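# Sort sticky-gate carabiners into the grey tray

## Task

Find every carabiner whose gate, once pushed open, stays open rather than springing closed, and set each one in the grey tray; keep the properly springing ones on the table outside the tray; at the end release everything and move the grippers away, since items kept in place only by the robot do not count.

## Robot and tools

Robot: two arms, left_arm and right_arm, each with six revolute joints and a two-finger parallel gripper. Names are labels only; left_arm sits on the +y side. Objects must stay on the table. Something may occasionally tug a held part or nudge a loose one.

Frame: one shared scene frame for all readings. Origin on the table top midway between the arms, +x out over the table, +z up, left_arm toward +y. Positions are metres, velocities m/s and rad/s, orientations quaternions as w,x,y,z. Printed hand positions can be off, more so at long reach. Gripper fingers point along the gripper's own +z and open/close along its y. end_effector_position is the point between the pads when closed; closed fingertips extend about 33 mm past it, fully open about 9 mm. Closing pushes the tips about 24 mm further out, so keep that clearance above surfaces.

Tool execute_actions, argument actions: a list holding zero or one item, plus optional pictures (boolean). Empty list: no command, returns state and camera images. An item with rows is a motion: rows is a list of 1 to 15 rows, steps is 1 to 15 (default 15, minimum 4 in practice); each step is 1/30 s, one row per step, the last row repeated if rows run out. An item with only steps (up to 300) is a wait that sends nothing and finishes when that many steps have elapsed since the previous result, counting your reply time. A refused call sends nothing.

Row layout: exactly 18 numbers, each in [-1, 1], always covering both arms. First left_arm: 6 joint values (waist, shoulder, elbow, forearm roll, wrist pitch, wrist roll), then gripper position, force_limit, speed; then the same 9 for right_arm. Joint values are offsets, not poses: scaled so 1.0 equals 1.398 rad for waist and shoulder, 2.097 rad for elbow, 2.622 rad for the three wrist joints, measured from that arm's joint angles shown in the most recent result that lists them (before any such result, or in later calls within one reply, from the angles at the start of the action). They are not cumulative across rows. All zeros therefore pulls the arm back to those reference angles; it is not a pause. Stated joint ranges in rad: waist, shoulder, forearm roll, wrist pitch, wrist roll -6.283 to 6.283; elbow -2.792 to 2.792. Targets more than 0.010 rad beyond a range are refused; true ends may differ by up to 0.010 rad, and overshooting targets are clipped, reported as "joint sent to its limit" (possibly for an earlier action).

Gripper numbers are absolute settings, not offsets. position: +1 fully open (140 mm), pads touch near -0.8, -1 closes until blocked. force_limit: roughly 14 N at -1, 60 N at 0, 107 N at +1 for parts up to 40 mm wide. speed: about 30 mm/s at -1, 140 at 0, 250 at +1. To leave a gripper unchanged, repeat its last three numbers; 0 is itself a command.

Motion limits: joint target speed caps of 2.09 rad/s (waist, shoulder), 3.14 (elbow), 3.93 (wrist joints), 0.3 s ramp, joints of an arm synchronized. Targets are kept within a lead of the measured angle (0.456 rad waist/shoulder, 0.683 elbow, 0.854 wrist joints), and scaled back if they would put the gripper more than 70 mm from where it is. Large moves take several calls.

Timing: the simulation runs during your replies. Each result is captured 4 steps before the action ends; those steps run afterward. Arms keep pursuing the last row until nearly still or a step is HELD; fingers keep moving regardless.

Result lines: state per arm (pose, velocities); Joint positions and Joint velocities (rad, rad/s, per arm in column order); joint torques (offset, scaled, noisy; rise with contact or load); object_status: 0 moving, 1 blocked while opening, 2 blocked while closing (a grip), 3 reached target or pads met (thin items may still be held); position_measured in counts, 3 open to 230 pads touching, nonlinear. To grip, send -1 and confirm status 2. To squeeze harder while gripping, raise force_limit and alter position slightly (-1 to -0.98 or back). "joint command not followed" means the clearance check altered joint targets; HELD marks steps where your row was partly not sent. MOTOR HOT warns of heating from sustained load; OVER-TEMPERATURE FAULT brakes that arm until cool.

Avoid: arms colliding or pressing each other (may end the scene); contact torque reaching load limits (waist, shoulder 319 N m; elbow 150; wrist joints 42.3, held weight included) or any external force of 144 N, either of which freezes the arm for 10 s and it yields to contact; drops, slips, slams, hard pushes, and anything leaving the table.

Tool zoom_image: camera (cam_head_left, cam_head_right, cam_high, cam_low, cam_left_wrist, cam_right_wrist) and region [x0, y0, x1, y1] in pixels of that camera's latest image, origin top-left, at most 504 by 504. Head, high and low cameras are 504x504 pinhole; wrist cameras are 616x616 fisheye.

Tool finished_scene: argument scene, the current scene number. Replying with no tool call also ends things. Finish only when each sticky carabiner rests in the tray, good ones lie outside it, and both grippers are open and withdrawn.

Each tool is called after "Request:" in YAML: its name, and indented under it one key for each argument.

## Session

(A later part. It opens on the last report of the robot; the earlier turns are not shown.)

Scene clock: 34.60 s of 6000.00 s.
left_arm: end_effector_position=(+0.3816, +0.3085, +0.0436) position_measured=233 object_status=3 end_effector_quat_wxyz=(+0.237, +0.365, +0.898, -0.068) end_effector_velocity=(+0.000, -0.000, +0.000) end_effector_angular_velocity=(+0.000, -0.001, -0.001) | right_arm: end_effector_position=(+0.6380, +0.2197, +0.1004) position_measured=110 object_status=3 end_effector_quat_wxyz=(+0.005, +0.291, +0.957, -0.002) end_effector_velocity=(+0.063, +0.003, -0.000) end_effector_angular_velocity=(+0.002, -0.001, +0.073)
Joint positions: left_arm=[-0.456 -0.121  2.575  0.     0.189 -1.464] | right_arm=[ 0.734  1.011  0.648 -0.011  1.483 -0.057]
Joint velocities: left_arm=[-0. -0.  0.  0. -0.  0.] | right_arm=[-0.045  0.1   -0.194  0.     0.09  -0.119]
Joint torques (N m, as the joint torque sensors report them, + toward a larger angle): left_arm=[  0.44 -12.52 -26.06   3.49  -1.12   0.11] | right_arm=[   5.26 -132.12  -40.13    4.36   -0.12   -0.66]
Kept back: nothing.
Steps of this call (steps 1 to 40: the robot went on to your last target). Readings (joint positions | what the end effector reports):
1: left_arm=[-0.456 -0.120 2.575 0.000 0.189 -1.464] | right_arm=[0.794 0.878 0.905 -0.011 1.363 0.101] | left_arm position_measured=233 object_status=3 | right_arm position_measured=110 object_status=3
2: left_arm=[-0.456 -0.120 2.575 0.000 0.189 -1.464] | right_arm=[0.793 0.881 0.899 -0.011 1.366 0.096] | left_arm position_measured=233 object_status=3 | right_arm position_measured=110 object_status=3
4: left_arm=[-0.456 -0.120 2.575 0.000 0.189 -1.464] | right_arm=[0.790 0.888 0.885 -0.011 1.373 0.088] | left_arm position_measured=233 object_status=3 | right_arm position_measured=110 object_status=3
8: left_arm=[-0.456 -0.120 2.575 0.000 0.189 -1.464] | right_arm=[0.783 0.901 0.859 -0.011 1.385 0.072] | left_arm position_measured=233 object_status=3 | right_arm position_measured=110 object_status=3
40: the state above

Now left: tilt halfway first, with q1.

Request:
execute_actions:
  actions:
    - {"rows":[[0.107,0,0.02,0,-0.3,0,-1,0,0.5,0,0,0,0,0,0,0.15,-0.5,0]],"steps":15}

Request:
execute_actions:
  actions:
    - {"steps":25}
  pictures: true

Scene clock: 35.07 s of 6000.00 s.
left_arm: end_effector_position=(+0.4681, +0.2887, +0.1116) position_measured=233 object_status=3 end_effector_quat_wxyz=(+0.405, +0.311, +0.854, -0.100) end_effector_velocity=(+0.258, -0.019, +0.282) end_effector_angular_velocity=(-0.678, -1.005, +0.248) | right_arm: end_effector_position=(+0.6389, +0.2195, +0.1003) position_measured=110 object_status=3 end_effector_quat_wxyz=(+0.005, +0.291, +0.957, -0.002) end_effector_velocity=(-0.010, +0.000, -0.000) end_effector_angular_velocity=(-0.000, +0.000, -0.012)
Joint positions: left_arm=[-0.384 -0.121  2.596  0.    -0.193 -1.464] | right_arm=[ 0.733  1.012  0.646 -0.011  1.484 -0.058]
Joint velocities: left_arm=[ 0.245  0.001  0.069 -0.002 -1.282 -0.002] | right_arm=[ 0.007 -0.015  0.029  0.    -0.014  0.019]
Joint torques (N m, as the joint torque sensors report them, + toward a larger angle): left_arm=[ -1.29 -12.26 -25.45   3.65  -1.7    0.03] | right_arm=[   2.23 -129.81  -40.66    4.46   -0.38   -0.05]
Steps of this call (steps 1 to 3: the robot went on to your last target; steps 4 to 14: the first 11 steps of this action). Readings (joint positions | what the end effector reports):
4: left_arm=[-0.456 -0.121 2.575 0.000 0.188 -1.464] | right_arm=[0.728 1.024 0.622 -0.011 1.496 -0.073] | left_arm position_measured=233 object_status=3 | right_arm position_measured=110 object_status=3
5: left_arm=[-0.455 -0.121 2.576 0.000 0.182 -1.464] | right_arm=[0.727 1.026 0.618 -0.011 1.498 -0.076] | left_arm position_measured=233 object_status=3 | right_arm position_measured=110 object_status=3
7: left_arm=[-0.444 -0.121 2.579 0.000 0.126 -1.464] | right_arm=[0.727 1.026 0.620 -0.011 1.497 -0.075] | left_arm position_measured=233 object_status=3 | right_arm position_measured=110 object_status=3
11: left_arm=[-0.408 -0.121 2.589 0.000 -0.062 -1.464] | right_arm=[0.731 1.015 0.639 -0.011 1.488 -0.063] | left_arm position_measured=233 object_status=3 | right_arm position_measured=110 object_status=3
14: the state above

Scene clock: 35.90 s of 6000.00 s.
left_arm: end_effector_position=(+0.5334, +0.2982, +0.2141) position_measured=233 object_status=3 end_effector_quat_wxyz=(+0.570, +0.249, +0.774, -0.118) end_effector_velocity=(-0.000, -0.001, -0.000) end_effector_angular_velocity=(-0.000, +0.001, -0.001) | right_arm: end_effector_position=(+0.6380, +0.2197, +0.1004) position_measured=110 object_status=3 end_effector_quat_wxyz=(+0.005, +0.291, +0.957, -0.002) end_effector_velocity=(-0.001, +0.000, -0.000) end_effector_angular_velocity=(+0.000, +0.000, +0.001)
Joint positions: left_arm=[-0.307 -0.121  2.617  0.    -0.598 -1.464] | right_arm=[ 0.734  1.011  0.648 -0.011  1.483 -0.057]
Joint velocities: left_arm=[-0.001  0.001  0.    -0.    -0.    -0.   ] | right_arm=[ 0.    -0.     0.     0.    -0.    -0.001]
Joint torques (N m, as the joint torque sensors report them, + toward a larger angle): left_arm=[ -0.29 -11.47 -26.     3.47  -2.19   0.08] | right_arm=[   3.02 -131.74  -40.14    4.52   -0.23   -0.34]
Kept back: nothing.
Steps of this call (steps 1 to 4: the last 4 steps of your previous action; steps 5 to 25: the robot went on to your last target). Readings (joint positions | what the end effector reports):
1: left_arm=[-0.375 -0.121 2.598 0.000 -0.237 -1.464] | right_arm=[0.733 1.011 0.647 -0.011 1.484 -0.058] | left_arm position_measured=233 object_status=3 | right_arm position_measured=110 object_status=3
2: left_arm=[-0.367 -0.121 2.600 0.000 -0.280 -1.464] | right_arm=[0.733 1.011 0.647 -0.011 1.484 -0.058] | left_arm position_measured=233 object_status=3 | right_arm position_measured=110 object_status=3
4: left_arm=[-0.351 -0.121 2.605 0.000 -0.366 -1.464] | right_arm=[0.734 1.011 0.648 -0.011 1.484 -0.057] | left_arm position_measured=233 object_status=3 | right_arm position_measured=110 object_status=3
8: left_arm=[-0.320 -0.121 2.614 0.000 -0.528 -1.464] | right_arm=[0.734 1.011 0.648 -0.011 1.483 -0.057] | left_arm position_measured=233 object_status=3 | right_arm position_measured=110 object_status=3
25: the state above

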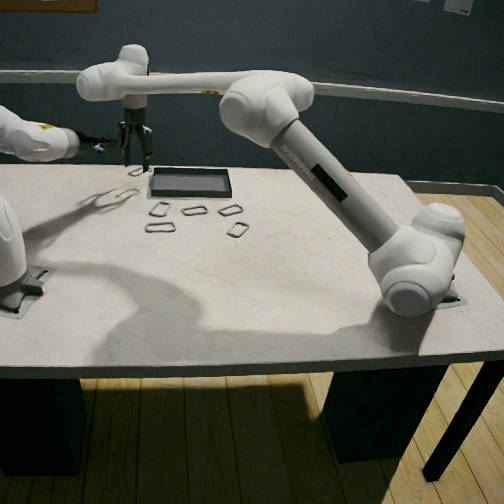

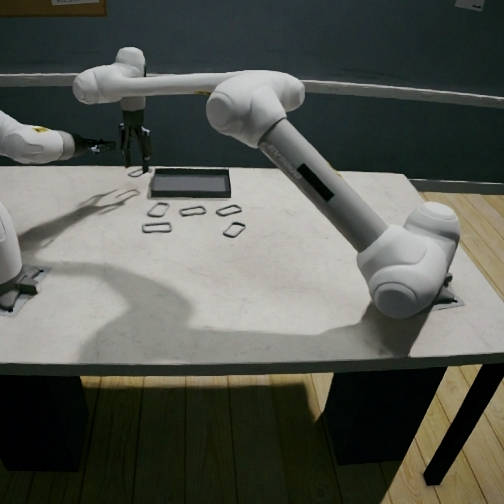

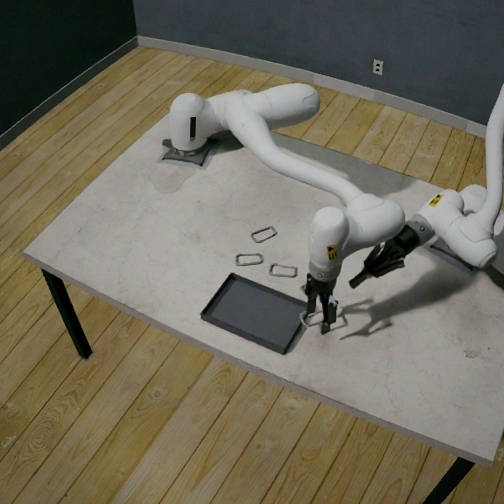

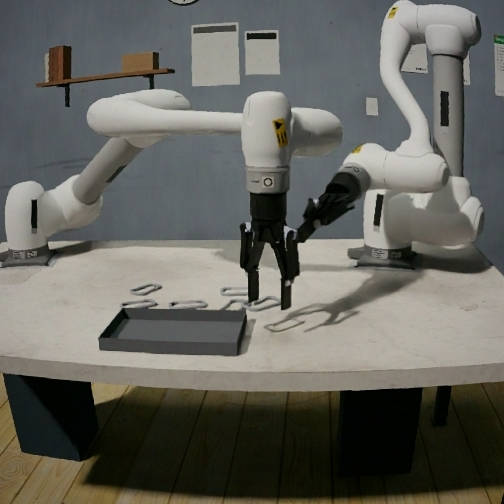

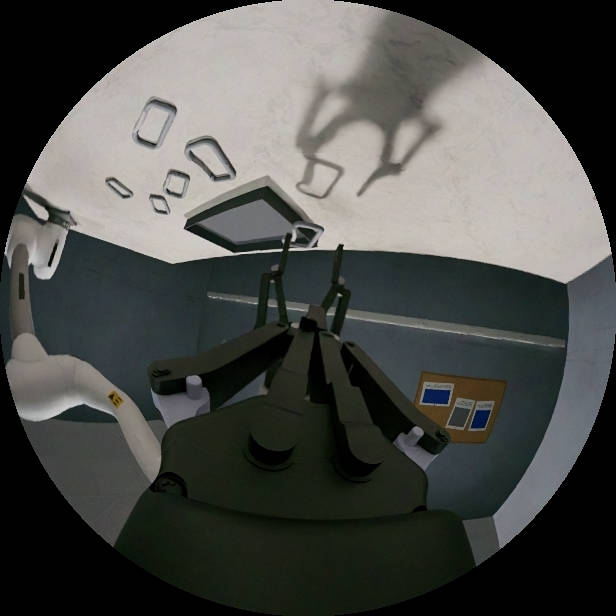

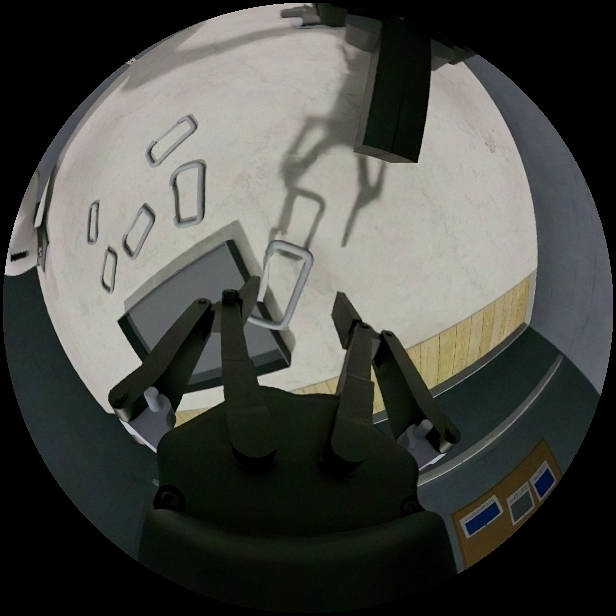

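Request:
execute_actions:
  actions:
    - {"rows":[[0,0.252,0.022,0,-0.077,0,-1,0,0.5,0,0,0,0,0,0,0.15,-0.5,0]],"steps":15}

Request:
execute_actions:
  actions:
    - {"steps":15}
  pictures: true

Scene clock: 36.43 s of 6000.00 s.
left_arm: end_effector_position=(+0.5335, +0.2981, +0.1074) position_measured=233 object_status=3 end_effector_quat_wxyz=(+0.519, +0.259, +0.807, -0.107) end_effector_velocity=(-0.033, +0.018, -0.368) end_effector_angular_velocity=(+0.215, +0.379, -0.001) | right_arm: end_effector_position=(+0.6380, +0.2197, +0.1004) position_measured=110 object_status=3 end_effector_quat_wxyz=(+0.005, +0.291, +0.957, -0.002) end_effector_velocity=(+0.000, +0.000, +0.000) end_effector_angular_velocity=(+0.000, -0.000, -0.000)
Joint positions: left_arm=[-0.306  0.102  2.647  0.    -0.726 -1.464] | right_arm=[ 0.734  1.011  0.648 -0.011  1.483 -0.057]
Joint velocities: left_arm=[-0.001  0.779  0.102 -0.    -0.445  0.001] | right_arm=[ 0. -0. -0.  0.  0.  0.]
Joint torques (N m, as the joint torque sensors report them, + toward a larger angle): left_arm=[  0.29 -22.62 -16.53   2.62  -2.29  -0.02] | right_arm=[   3.12 -131.31  -39.24    4.74   -0.09   -0.54]
Steps of this call (steps 1 to 5: the robot went on to your last target; steps 6 to 16: the first 11 steps of this action). Readings (joint positions | what the end effector reports):
6: left_arm=[-0.307 -0.120 2.617 0.000 -0.598 -1.464] | right_arm=[0.734 1.011 0.648 -0.011 1.483 -0.057] | left_arm position_measured=233 object_status=3 | right_arm position_measured=110 object_status=3
7: left_arm=[-0.306 -0.117 2.618 0.000 -0.600 -1.464] | right_arm=[0.734 1.011 0.648 -0.011 1.483 -0.057] | left_arm position_measured=233 object_status=3 | right_arm position_measured=110 object_status=3
9: left_arm=[-0.306 -0.088 2.622 0.000 -0.617 -1.464] | right_arm=[0.734 1.011 0.648 -0.011 1.483 -0.057] | left_arm position_measured=233 object_status=3 | right_arm position_measured=110 object_status=3
13: left_arm=[-0.306 0.024 2.636 0.000 -0.680 -1.464] | right_arm=[0.734 1.011 0.648 -0.011 1.483 -0.057] | left_arm position_measured=233 object_status=3 | right_arm position_measured=110 object_status=3
16: the state above

Scene clock: 36.93 s of 6000.00 s.
left_arm: end_effector_position=(+0.5250, +0.3029, +0.0473) position_measured=233 object_status=3 end_effector_quat_wxyz=(+0.489, +0.265, +0.825, -0.101) end_effector_velocity=(-0.000, -0.000, +0.000) end_effector_angular_velocity=(+0.000, -0.001, -0.001) | right_arm: end_effector_position=(+0.6380, +0.2197, +0.1004) position_measured=110 object_status=3 end_effector_quat_wxyz=(+0.005, +0.291, +0.957, -0.002) end_effector_velocity=(+0.000, +0.000, +0.002) end_effector_angular_velocity=(+0.002, -0.001, +0.000)
Joint positions: left_arm=[-0.307  0.232  2.663  0.    -0.8   -1.464] | right_arm=[ 0.734  1.011  0.648 -0.011  1.483 -0.057]
Joint velocities: left_arm=[ 0.    -0.     0.     0.001 -0.001  0.001] | right_arm=[-0.    -0.002  0.     0.    -0.    -0.   ]
Joint torques (N m, as the joint torque sensors report them, + toward a larger angle): left_arm=[ -0.73 -32.84 -11.38   1.89  -2.23   0.11] | right_arm=[   2.01 -132.36  -40.21    4.71   -0.38   -0.25]
Kept back: nothing.
Steps of this call (steps 1 to 4: the last 4 steps of your previous action; steps 5 to 15: the robot went on to your last target). Readings (joint positions | what the end effector reports):
1: left_arm=[-0.306 0.129 2.650 0.000 -0.741 -1.464] | right_arm=[0.734 1.011 0.648 -0.011 1.483 -0.057] | left_arm position_measured=233 object_status=3 | right_arm position_measured=110 object_status=3
2: left_arm=[-0.306 0.154 2.653 0.000 -0.755 -1.464] | right_arm=[0.734 1.011 0.648 -0.011 1.483 -0.057] | left_arm position_measured=233 object_status=3 | right_arm position_measured=110 object_status=3
4: left_arm=[-0.306 0.197 2.659 0.000 -0.780 -1.464] | right_arm=[0.734 1.011 0.648 -0.011 1.483 -0.057] | left_arm position_measured=233 object_status=3 | right_arm position_measured=110 object_status=3
8: left_arm=[-0.306 0.229 2.663 0.000 -0.798 -1.464] | right_arm=[0.734 1.011 0.648 -0.011 1.483 -0.057] | left_arm position_measured=233 object_status=3 | right_arm position_measured=110 object_status=3
15: the state above

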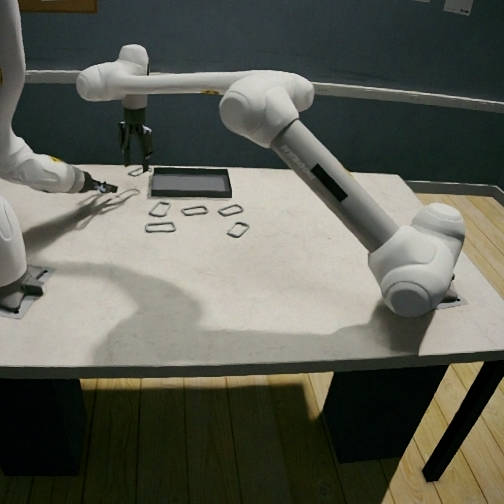

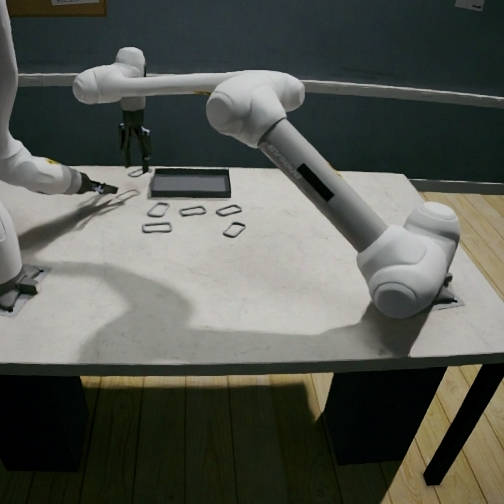

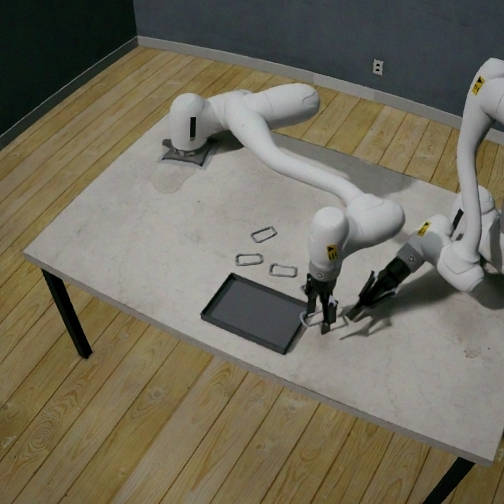

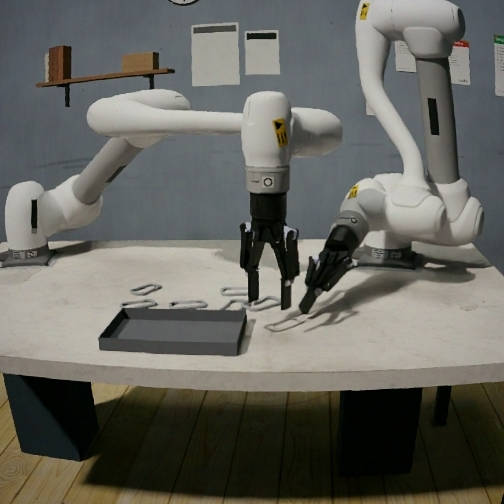

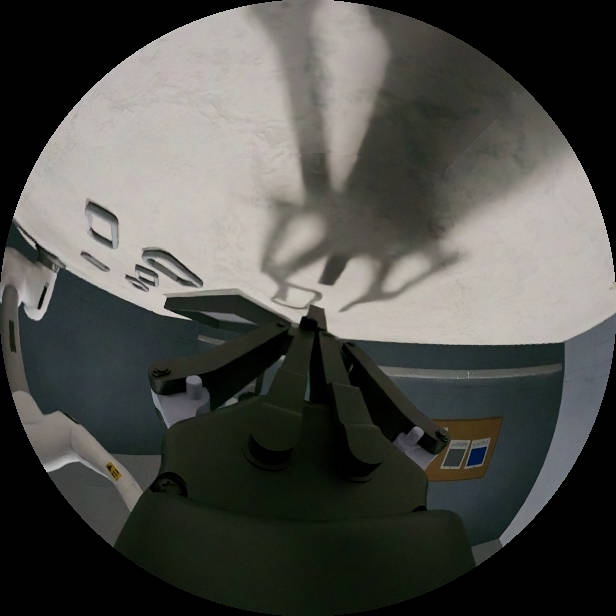

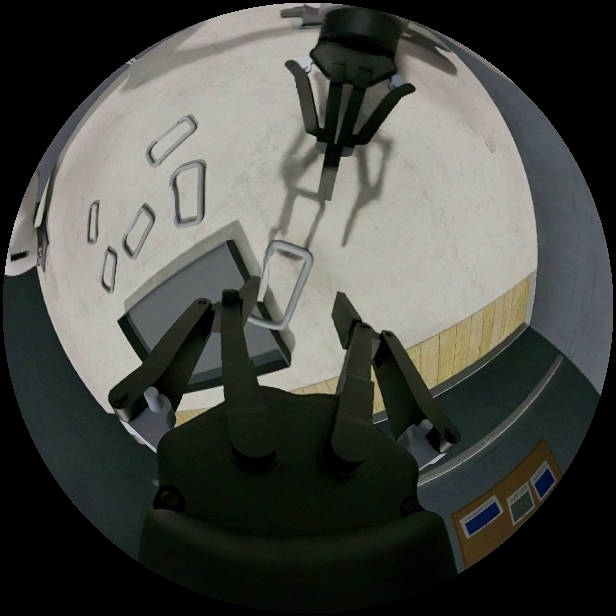

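Request:
execute_actions:
  actions:
    - {"rows":[[0,0,0,0,0,0,-1,0,0.5,0.032,0.072,-0.0775,0,0.0235,-0.008,0.15,-0.5,0]],"steps":15}

Request:
execute_actions:
  actions:
    - {"steps":15}
  pictures: true

Scene clock: 37.60 s of 6000.00 s.
left_arm: end_effector_position=(+0.5249, +0.3029, +0.0472) position_measured=233 object_status=3 end_effector_quat_wxyz=(+0.489, +0.265, +0.825, -0.101) end_effector_velocity=(-0.000, -0.000, +0.001) end_effector_angular_velocity=(-0.001, -0.001, -0.001) | right_arm: end_effector_position=(+0.6167, +0.2731, +0.0809) position_measured=110 object_status=3 end_effector_quat_wxyz=(+0.005, +0.260, +0.966, -0.002) end_effector_velocity=(+0.000, +0.006, +0.001) end_effector_angular_velocity=(+0.003, -0.003, +0.007)
Joint positions: left_arm=[-0.307  0.232  2.663  0.    -0.8   -1.464] | right_arm=[ 0.778  1.11   0.487 -0.011  1.544 -0.078]
Joint velocities: left_arm=[-0.001 -0.001 -0.     0.    -0.     0.   ] | right_arm=[ 0.003  0.013 -0.028 -0.001  0.011 -0.004]
Joint torques (N m, as the joint torque sensors report them, + toward a larger angle): left_arm=[  0.02 -33.9  -11.22   1.85  -2.03  -0.04] | right_arm=[   3.2  -136.15  -39.9     4.3     0.13   -0.11]
Steps of this call (steps 1 to 9: the robot went on to your last target; steps 10 to 20: the first 11 steps of this action). Readings (joint positions | what the end effector reports):
10: left_arm=[-0.307 0.232 2.663 0.000 -0.800 -1.464] | right_arm=[0.734 1.011 0.648 -0.011 1.483 -0.057] | left_arm position_measured=233 object_status=3 | right_arm position_measured=110 object_status=3
11: left_arm=[-0.307 0.232 2.663 0.000 -0.800 -1.464] | right_arm=[0.735 1.014 0.642 -0.011 1.485 -0.057] | left_arm position_measured=233 object_status=3 | right_arm position_measured=110 object_status=3
13: left_arm=[-0.307 0.232 2.663 0.000 -0.800 -1.464] | right_arm=[0.747 1.041 0.598 -0.011 1.502 -0.063] | left_arm position_measured=233 object_status=3 | right_arm position_measured=110 object_status=3
17: left_arm=[-0.307 0.232 2.663 0.000 -0.800 -1.464] | right_arm=[0.776 1.104 0.498 -0.011 1.540 -0.076] | left_arm position_measured=233 object_status=3 | right_arm position_measured=110 object_status=3
20: the state above

Scene clock: 38.10 s of 6000.00 s.
left_arm: end_effector_position=(+0.5250, +0.3029, +0.0473) position_measured=233 object_status=3 end_effector_quat_wxyz=(+0.489, +0.265, +0.825, -0.101) end_effector_velocity=(-0.000, -0.000, -0.000) end_effector_angular_velocity=(-0.001, +0.001, +0.000) | right_arm: end_effector_position=(+0.6165, +0.2736, +0.0805) position_measured=110 object_status=3 end_effector_quat_wxyz=(+0.005, +0.260, +0.966, -0.002) end_effector_velocity=(-0.000, +0.000, -0.002) end_effector_angular_velocity=(-0.001, +0.001, -0.000)
Joint positions: left_arm=[-0.307  0.232  2.663  0.    -0.8   -1.464] | right_arm=[ 0.778  1.111  0.485 -0.011  1.545 -0.078]
Joint velocities: left_arm=[-0.001  0.001 -0.    -0.     0.    -0.002] | right_arm=[ 0.     0.002 -0.     0.001 -0.     0.   ]
Joint torques (N m, as the joint torque sensors report them, + toward a larger angle): left_arm=[ -0.24 -33.88 -11.71   1.87  -2.02   0.01] | right_arm=[   1.67 -137.18  -40.48    4.56    0.06   -0.34]
Kept back: nothing.
Steps of this call (steps 1 to 4: the last 4 steps of your previous action; steps 5 to 15: the robot went on to your last target). Readings (joint positions | what the end effector reports):
1: left_arm=[-0.307 0.232 2.663 0.000 -0.800 -1.464] | right_arm=[0.778 1.110 0.487 -0.011 1.545 -0.078] | left_arm position_measured=233 object_status=3 | right_arm position_measured=110 object_status=3
2: left_arm=[-0.307 0.232 2.663 0.000 -0.800 -1.464] | right_arm=[0.778 1.111 0.486 -0.011 1.545 -0.078] | left_arm position_measured=233 object_status=3 | right_arm position_measured=110 object_status=3
4: left_arm=[-0.307 0.232 2.663 0.000 -0.800 -1.464] | right_arm=[0.778 1.111 0.486 -0.011 1.545 -0.078] | left_arm position_measured=233 object_status=3 | right_arm position_measured=110 object_status=3
8: left_arm=[-0.307 0.232 2.663 0.000 -0.800 -1.464] | right_arm=[0.778 1.111 0.486 -0.011 1.545 -0.078] | left_arm position_measured=233 object_status=3 | right_arm position_measured=110 object_status=3
15: the state above
All arms were judged still, so your last target was given up. Only a new action makes them travel on or press farther. Fingers that are still opening or closing keep moving.

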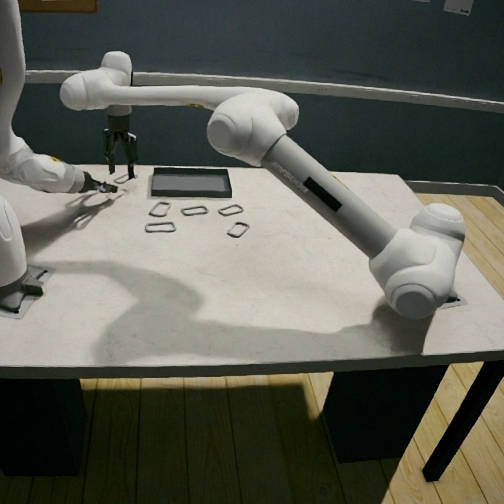

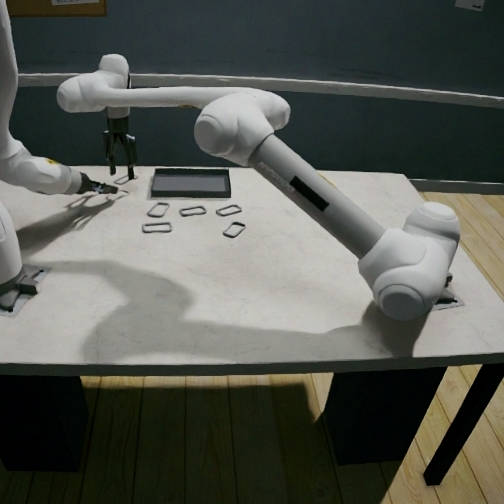

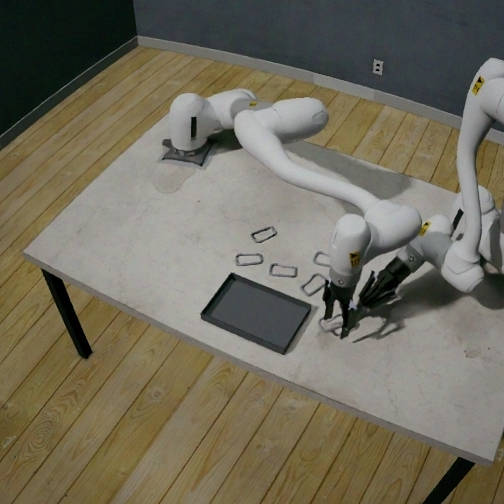

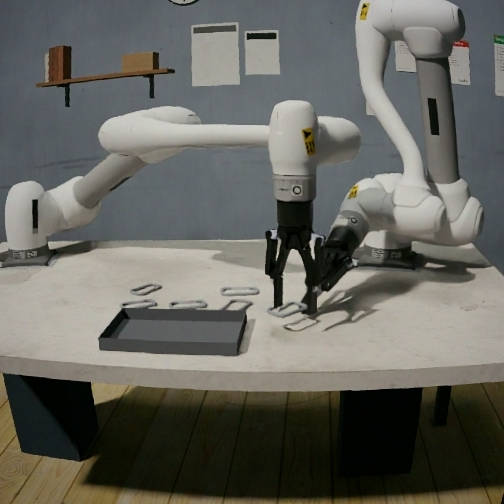

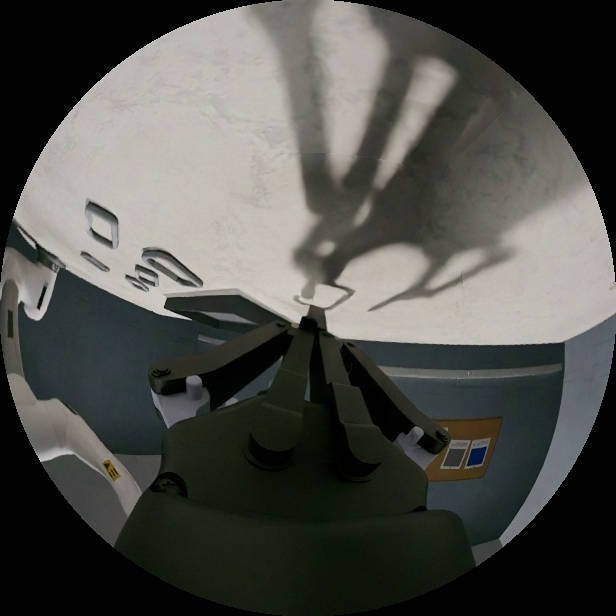

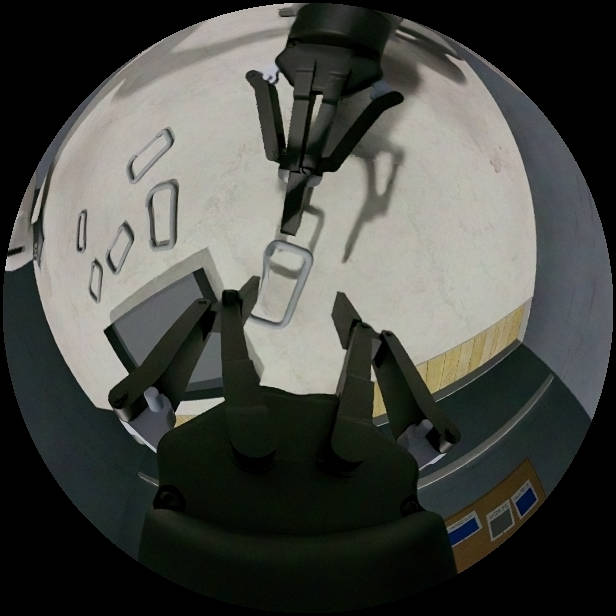

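Request:
execute_actions:
  actions:
    - {"rows":[[0,0,0,0,0,0,-1,0,0.5,0,0.005,0.027,0,-0.0246,0,0.15,-0.5,0]],"steps":15}
  pictures: true

Scene clock: 38.60 s of 6000.00 s.
left_arm: end_effector_position=(+0.5250, +0.3029, +0.0473) position_measured=233 object_status=3 end_effector_quat_wxyz=(+0.489, +0.265, +0.825, -0.101) end_effector_velocity=(-0.000, -0.001, +0.000) end_effector_angular_velocity=(+0.000, -0.001, -0.001) | right_arm: end_effector_position=(+0.6166, +0.2738, +0.0417) position_measured=110 object_status=3 end_effector_quat_wxyz=(+0.005, +0.259, +0.966, -0.001) end_effector_velocity=(-0.000, -0.000, -0.006) end_effector_angular_velocity=(+0.000, -0.000, -0.001)
Joint positions: left_arm=[-0.307  0.232  2.663  0.    -0.8   -1.464] | right_arm=[ 0.779  1.118  0.541 -0.011  1.481 -0.078]
Joint velocities: left_arm=[-0.001 -0.    -0.    -0.001 -0.     0.001] | right_arm=[ 0.     0.     0.01  -0.    -0.011  0.002]
Joint torques (N m, as the joint torque sensors report them, + toward a larger angle): left_arm=[ -0.15 -33.33 -11.68   1.85  -2.06   0.  ] | right_arm=[   2.86 -139.46  -40.16    4.31   -0.24   -0.26]
Steps of this call (steps 1 to 4: nothing new was sent; steps 5 to 15: the first 11 steps of this action). Readings (joint positions | what the end effector reports):
5: left_arm=[-0.307 0.232 2.663 0.000 -0.800 -1.464] | right_arm=[0.778 1.111 0.486 -0.011 1.545 -0.078] | left_arm position_measured=233 object_status=3 | right_arm position_measured=110 object_status=3
6: left_arm=[-0.307 0.232 2.663 0.000 -0.800 -1.464] | right_arm=[0.778 1.112 0.490 -0.011 1.539 -0.078] | left_arm position_measured=233 object_status=3 | right_arm position_measured=110 object_status=3
8: left_arm=[-0.307 0.232 2.663 0.000 -0.800 -1.464] | right_arm=[0.779 1.115 0.519 -0.011 1.507 -0.078] | left_arm position_measured=233 object_status=3 | right_arm position_measured=110 object_status=3
12: left_arm=[-0.307 0.232 2.663 0.000 -0.800 -1.464] | right_arm=[0.779 1.118 0.539 -0.011 1.484 -0.078] | left_arm position_measured=233 object_status=3 | right_arm position_measured=110 object_status=3
15: the state above

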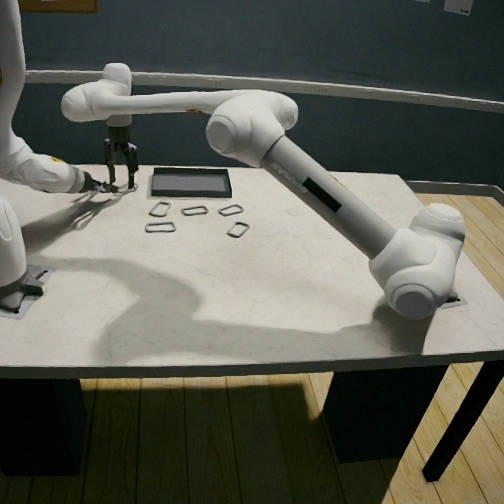

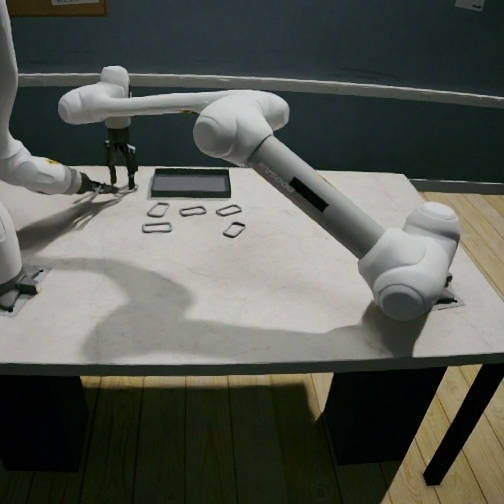

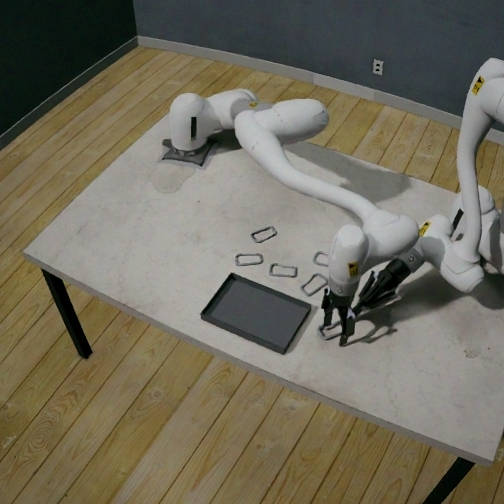

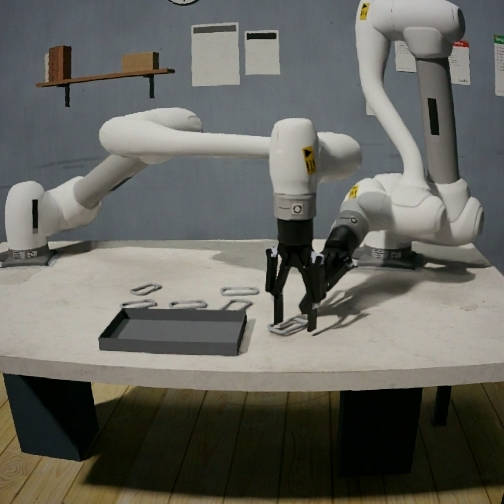

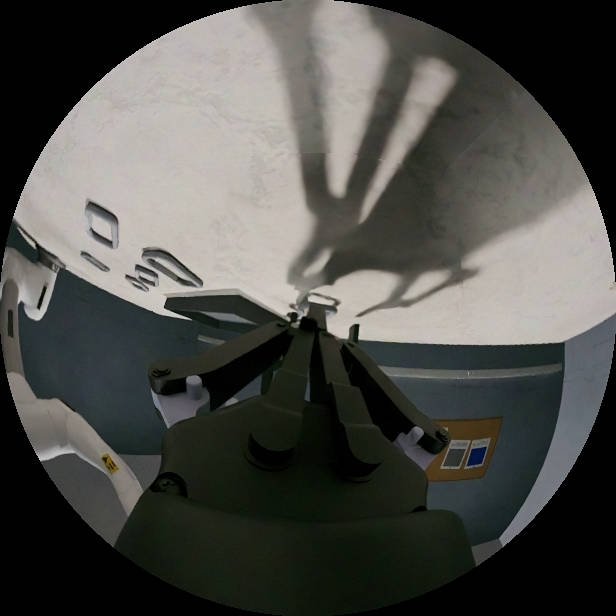

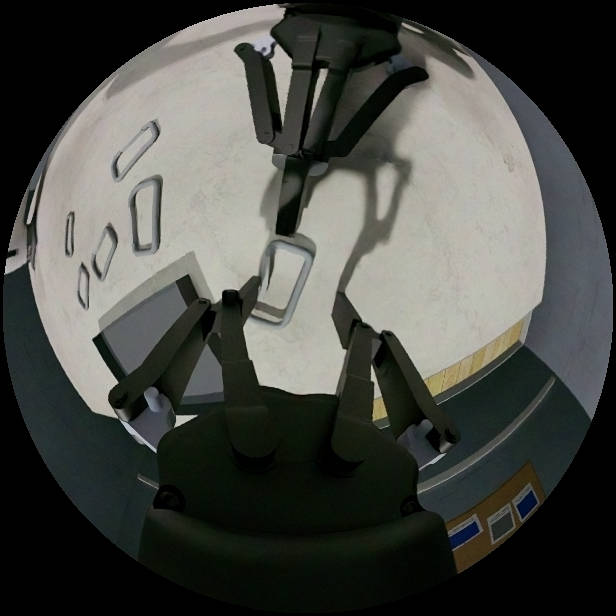

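Request:
execute_actions:
  actions:
    - {"rows":[[0,0.032,-0.015,0,-0.005,0,-1,0,0.5,0,0,0,0,0,0,0.15,-0.5,0]],"steps":15}
  pictures: true

Request:
zoom_image:
  camera: "cam_right_wrist"
  region: [210, 170, 390, 350]

Request:
zoom_image:
  camera: "cam_low"
  region: [240, 270, 360, 350]

Scene clock: 39.23 s of 6000.00 s.
left_arm: end_effector_position=(+0.5417, +0.2934, +0.0386) position_measured=233 object_status=3 end_effector_quat_wxyz=(+0.489, +0.265, +0.825, -0.101) end_effector_velocity=(+0.003, -0.001, -0.001) end_effector_angular_velocity=(-0.001, -0.001, +0.001) | right_arm: end_effector_position=(+0.6166, +0.2738, +0.0415) position_measured=110 object_status=3 end_effector_quat_wxyz=(+0.005, +0.259, +0.966, -0.001) end_effector_velocity=(+0.000, -0.000, -0.000) end_effector_angular_velocity=(-0.001, -0.001, +0.001)
Joint positions: left_arm=[-0.307  0.276  2.632  0.    -0.813 -1.464] | right_arm=[ 0.779  1.118  0.541 -0.011  1.481 -0.078]
Joint velocities: left_arm=[ 0.001  0.008 -0.006  0.    -0.003 -0.   ] | right_arm=[-0.     0.     0.    -0.001 -0.    -0.001]
Joint torques (N m, as the joint torque sensors report them, + toward a larger angle): left_arm=[ -1.68 -40.24 -18.3    2.55  -4.11  -0.03] | right_arm=[  14.72 -138.04  -40.9     8.04   -0.71    0.13]
Steps of this call (steps 1 to 4: the last 4 steps of your previous action; steps 5 to 8: the robot went on to your last target; steps 9 to 19: the first 11 steps of this action). Readings (joint positions | what the end effector reports):
9: left_arm=[-0.307 0.232 2.663 0.000 -0.800 -1.464] | right_arm=[0.779 1.118 0.542 -0.011 1.481 -0.078] | left_arm position_measured=233 object_status=3 | right_arm position_measured=110 object_status=3
10: left_arm=[-0.307 0.235 2.661 0.000 -0.800 -1.464] | right_arm=[0.779 1.118 0.542 -0.011 1.481 -0.078] | left_arm position_measured=233 object_status=3 | right_arm position_measured=110 object_status=3
12: left_arm=[-0.307 0.257 2.645 0.000 -0.807 -1.464] | right_arm=[0.779 1.118 0.542 -0.011 1.481 -0.078] | left_arm position_measured=233 object_status=3 | right_arm position_measured=110 object_status=3
16: left_arm=[-0.307 0.274 2.634 0.000 -0.812 -1.464] | right_arm=[0.779 1.118 0.541 -0.011 1.481 -0.078] | left_arm position_measured=233 object_status=3 | right_arm position_measured=110 object_status=3
19: the state above

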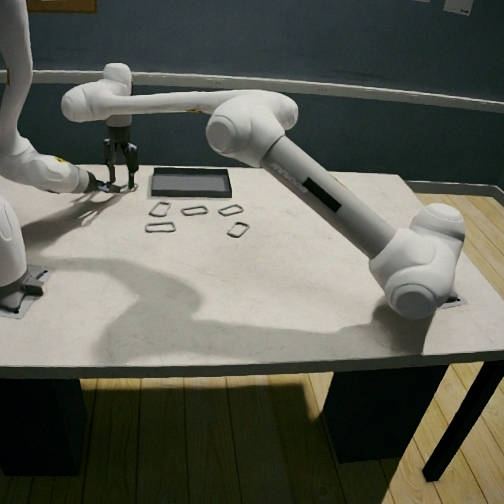

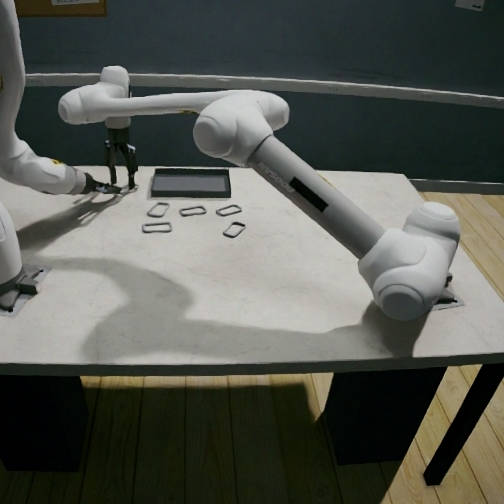

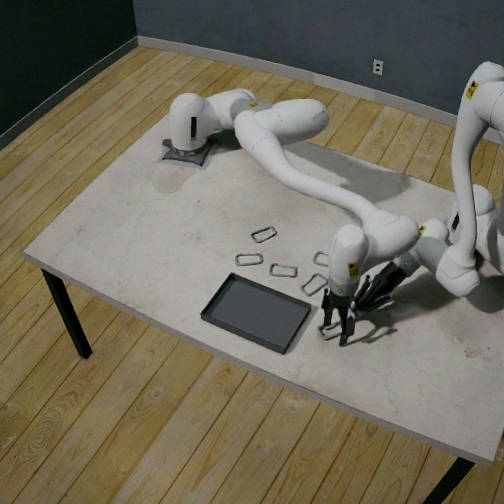

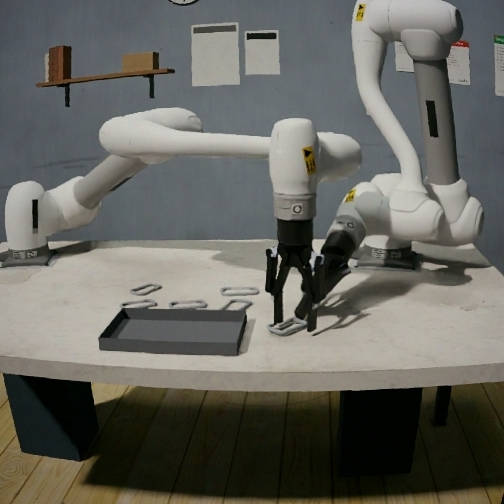

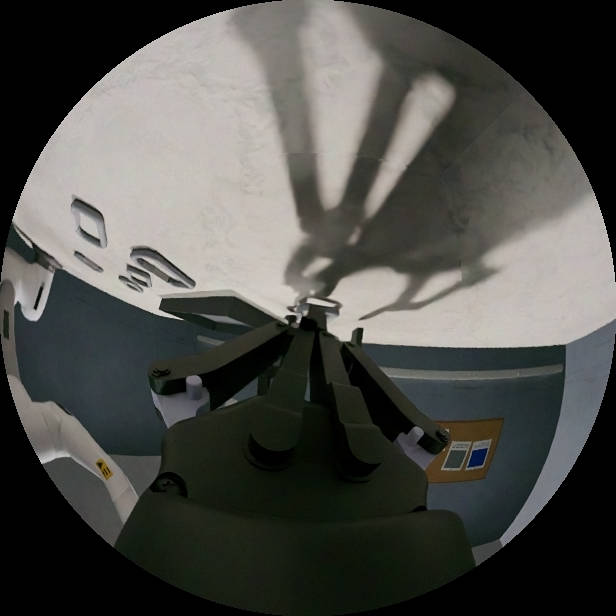

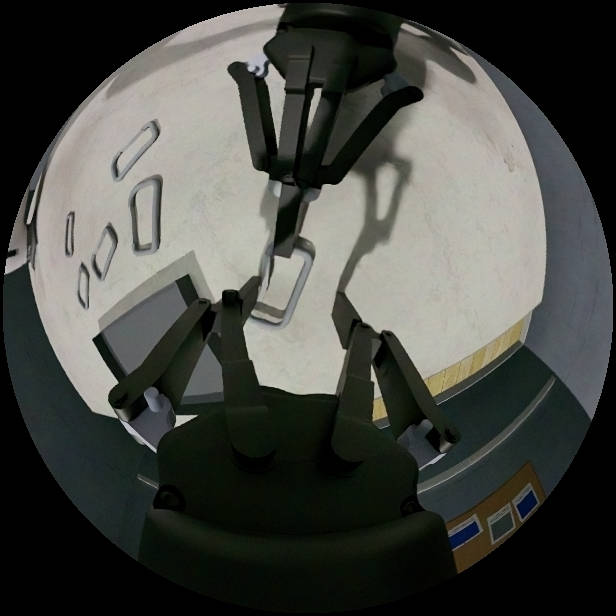

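Region (210, 170, 390, 350) of cam_right_wrist's 616x616 image, scaled by 2.800, with more detail than that image has.

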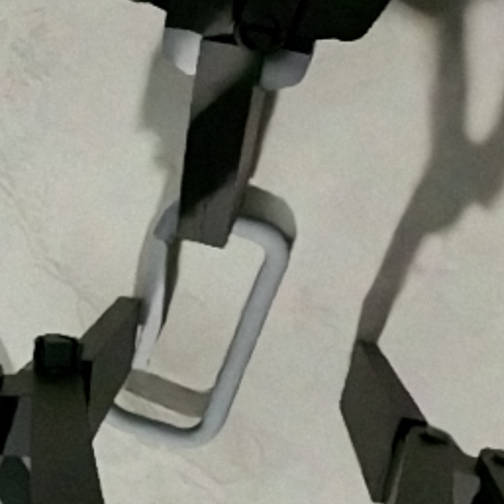

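Region (240, 270, 360, 350) of cam_low's 504x504 image, scaled by 4.200, with more detail than that image has.

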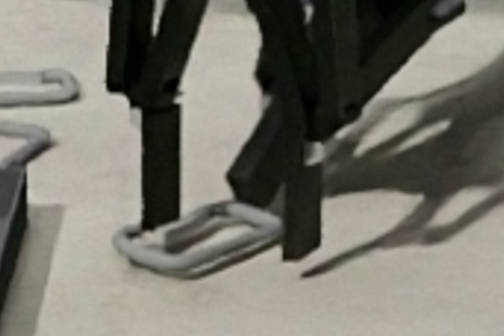

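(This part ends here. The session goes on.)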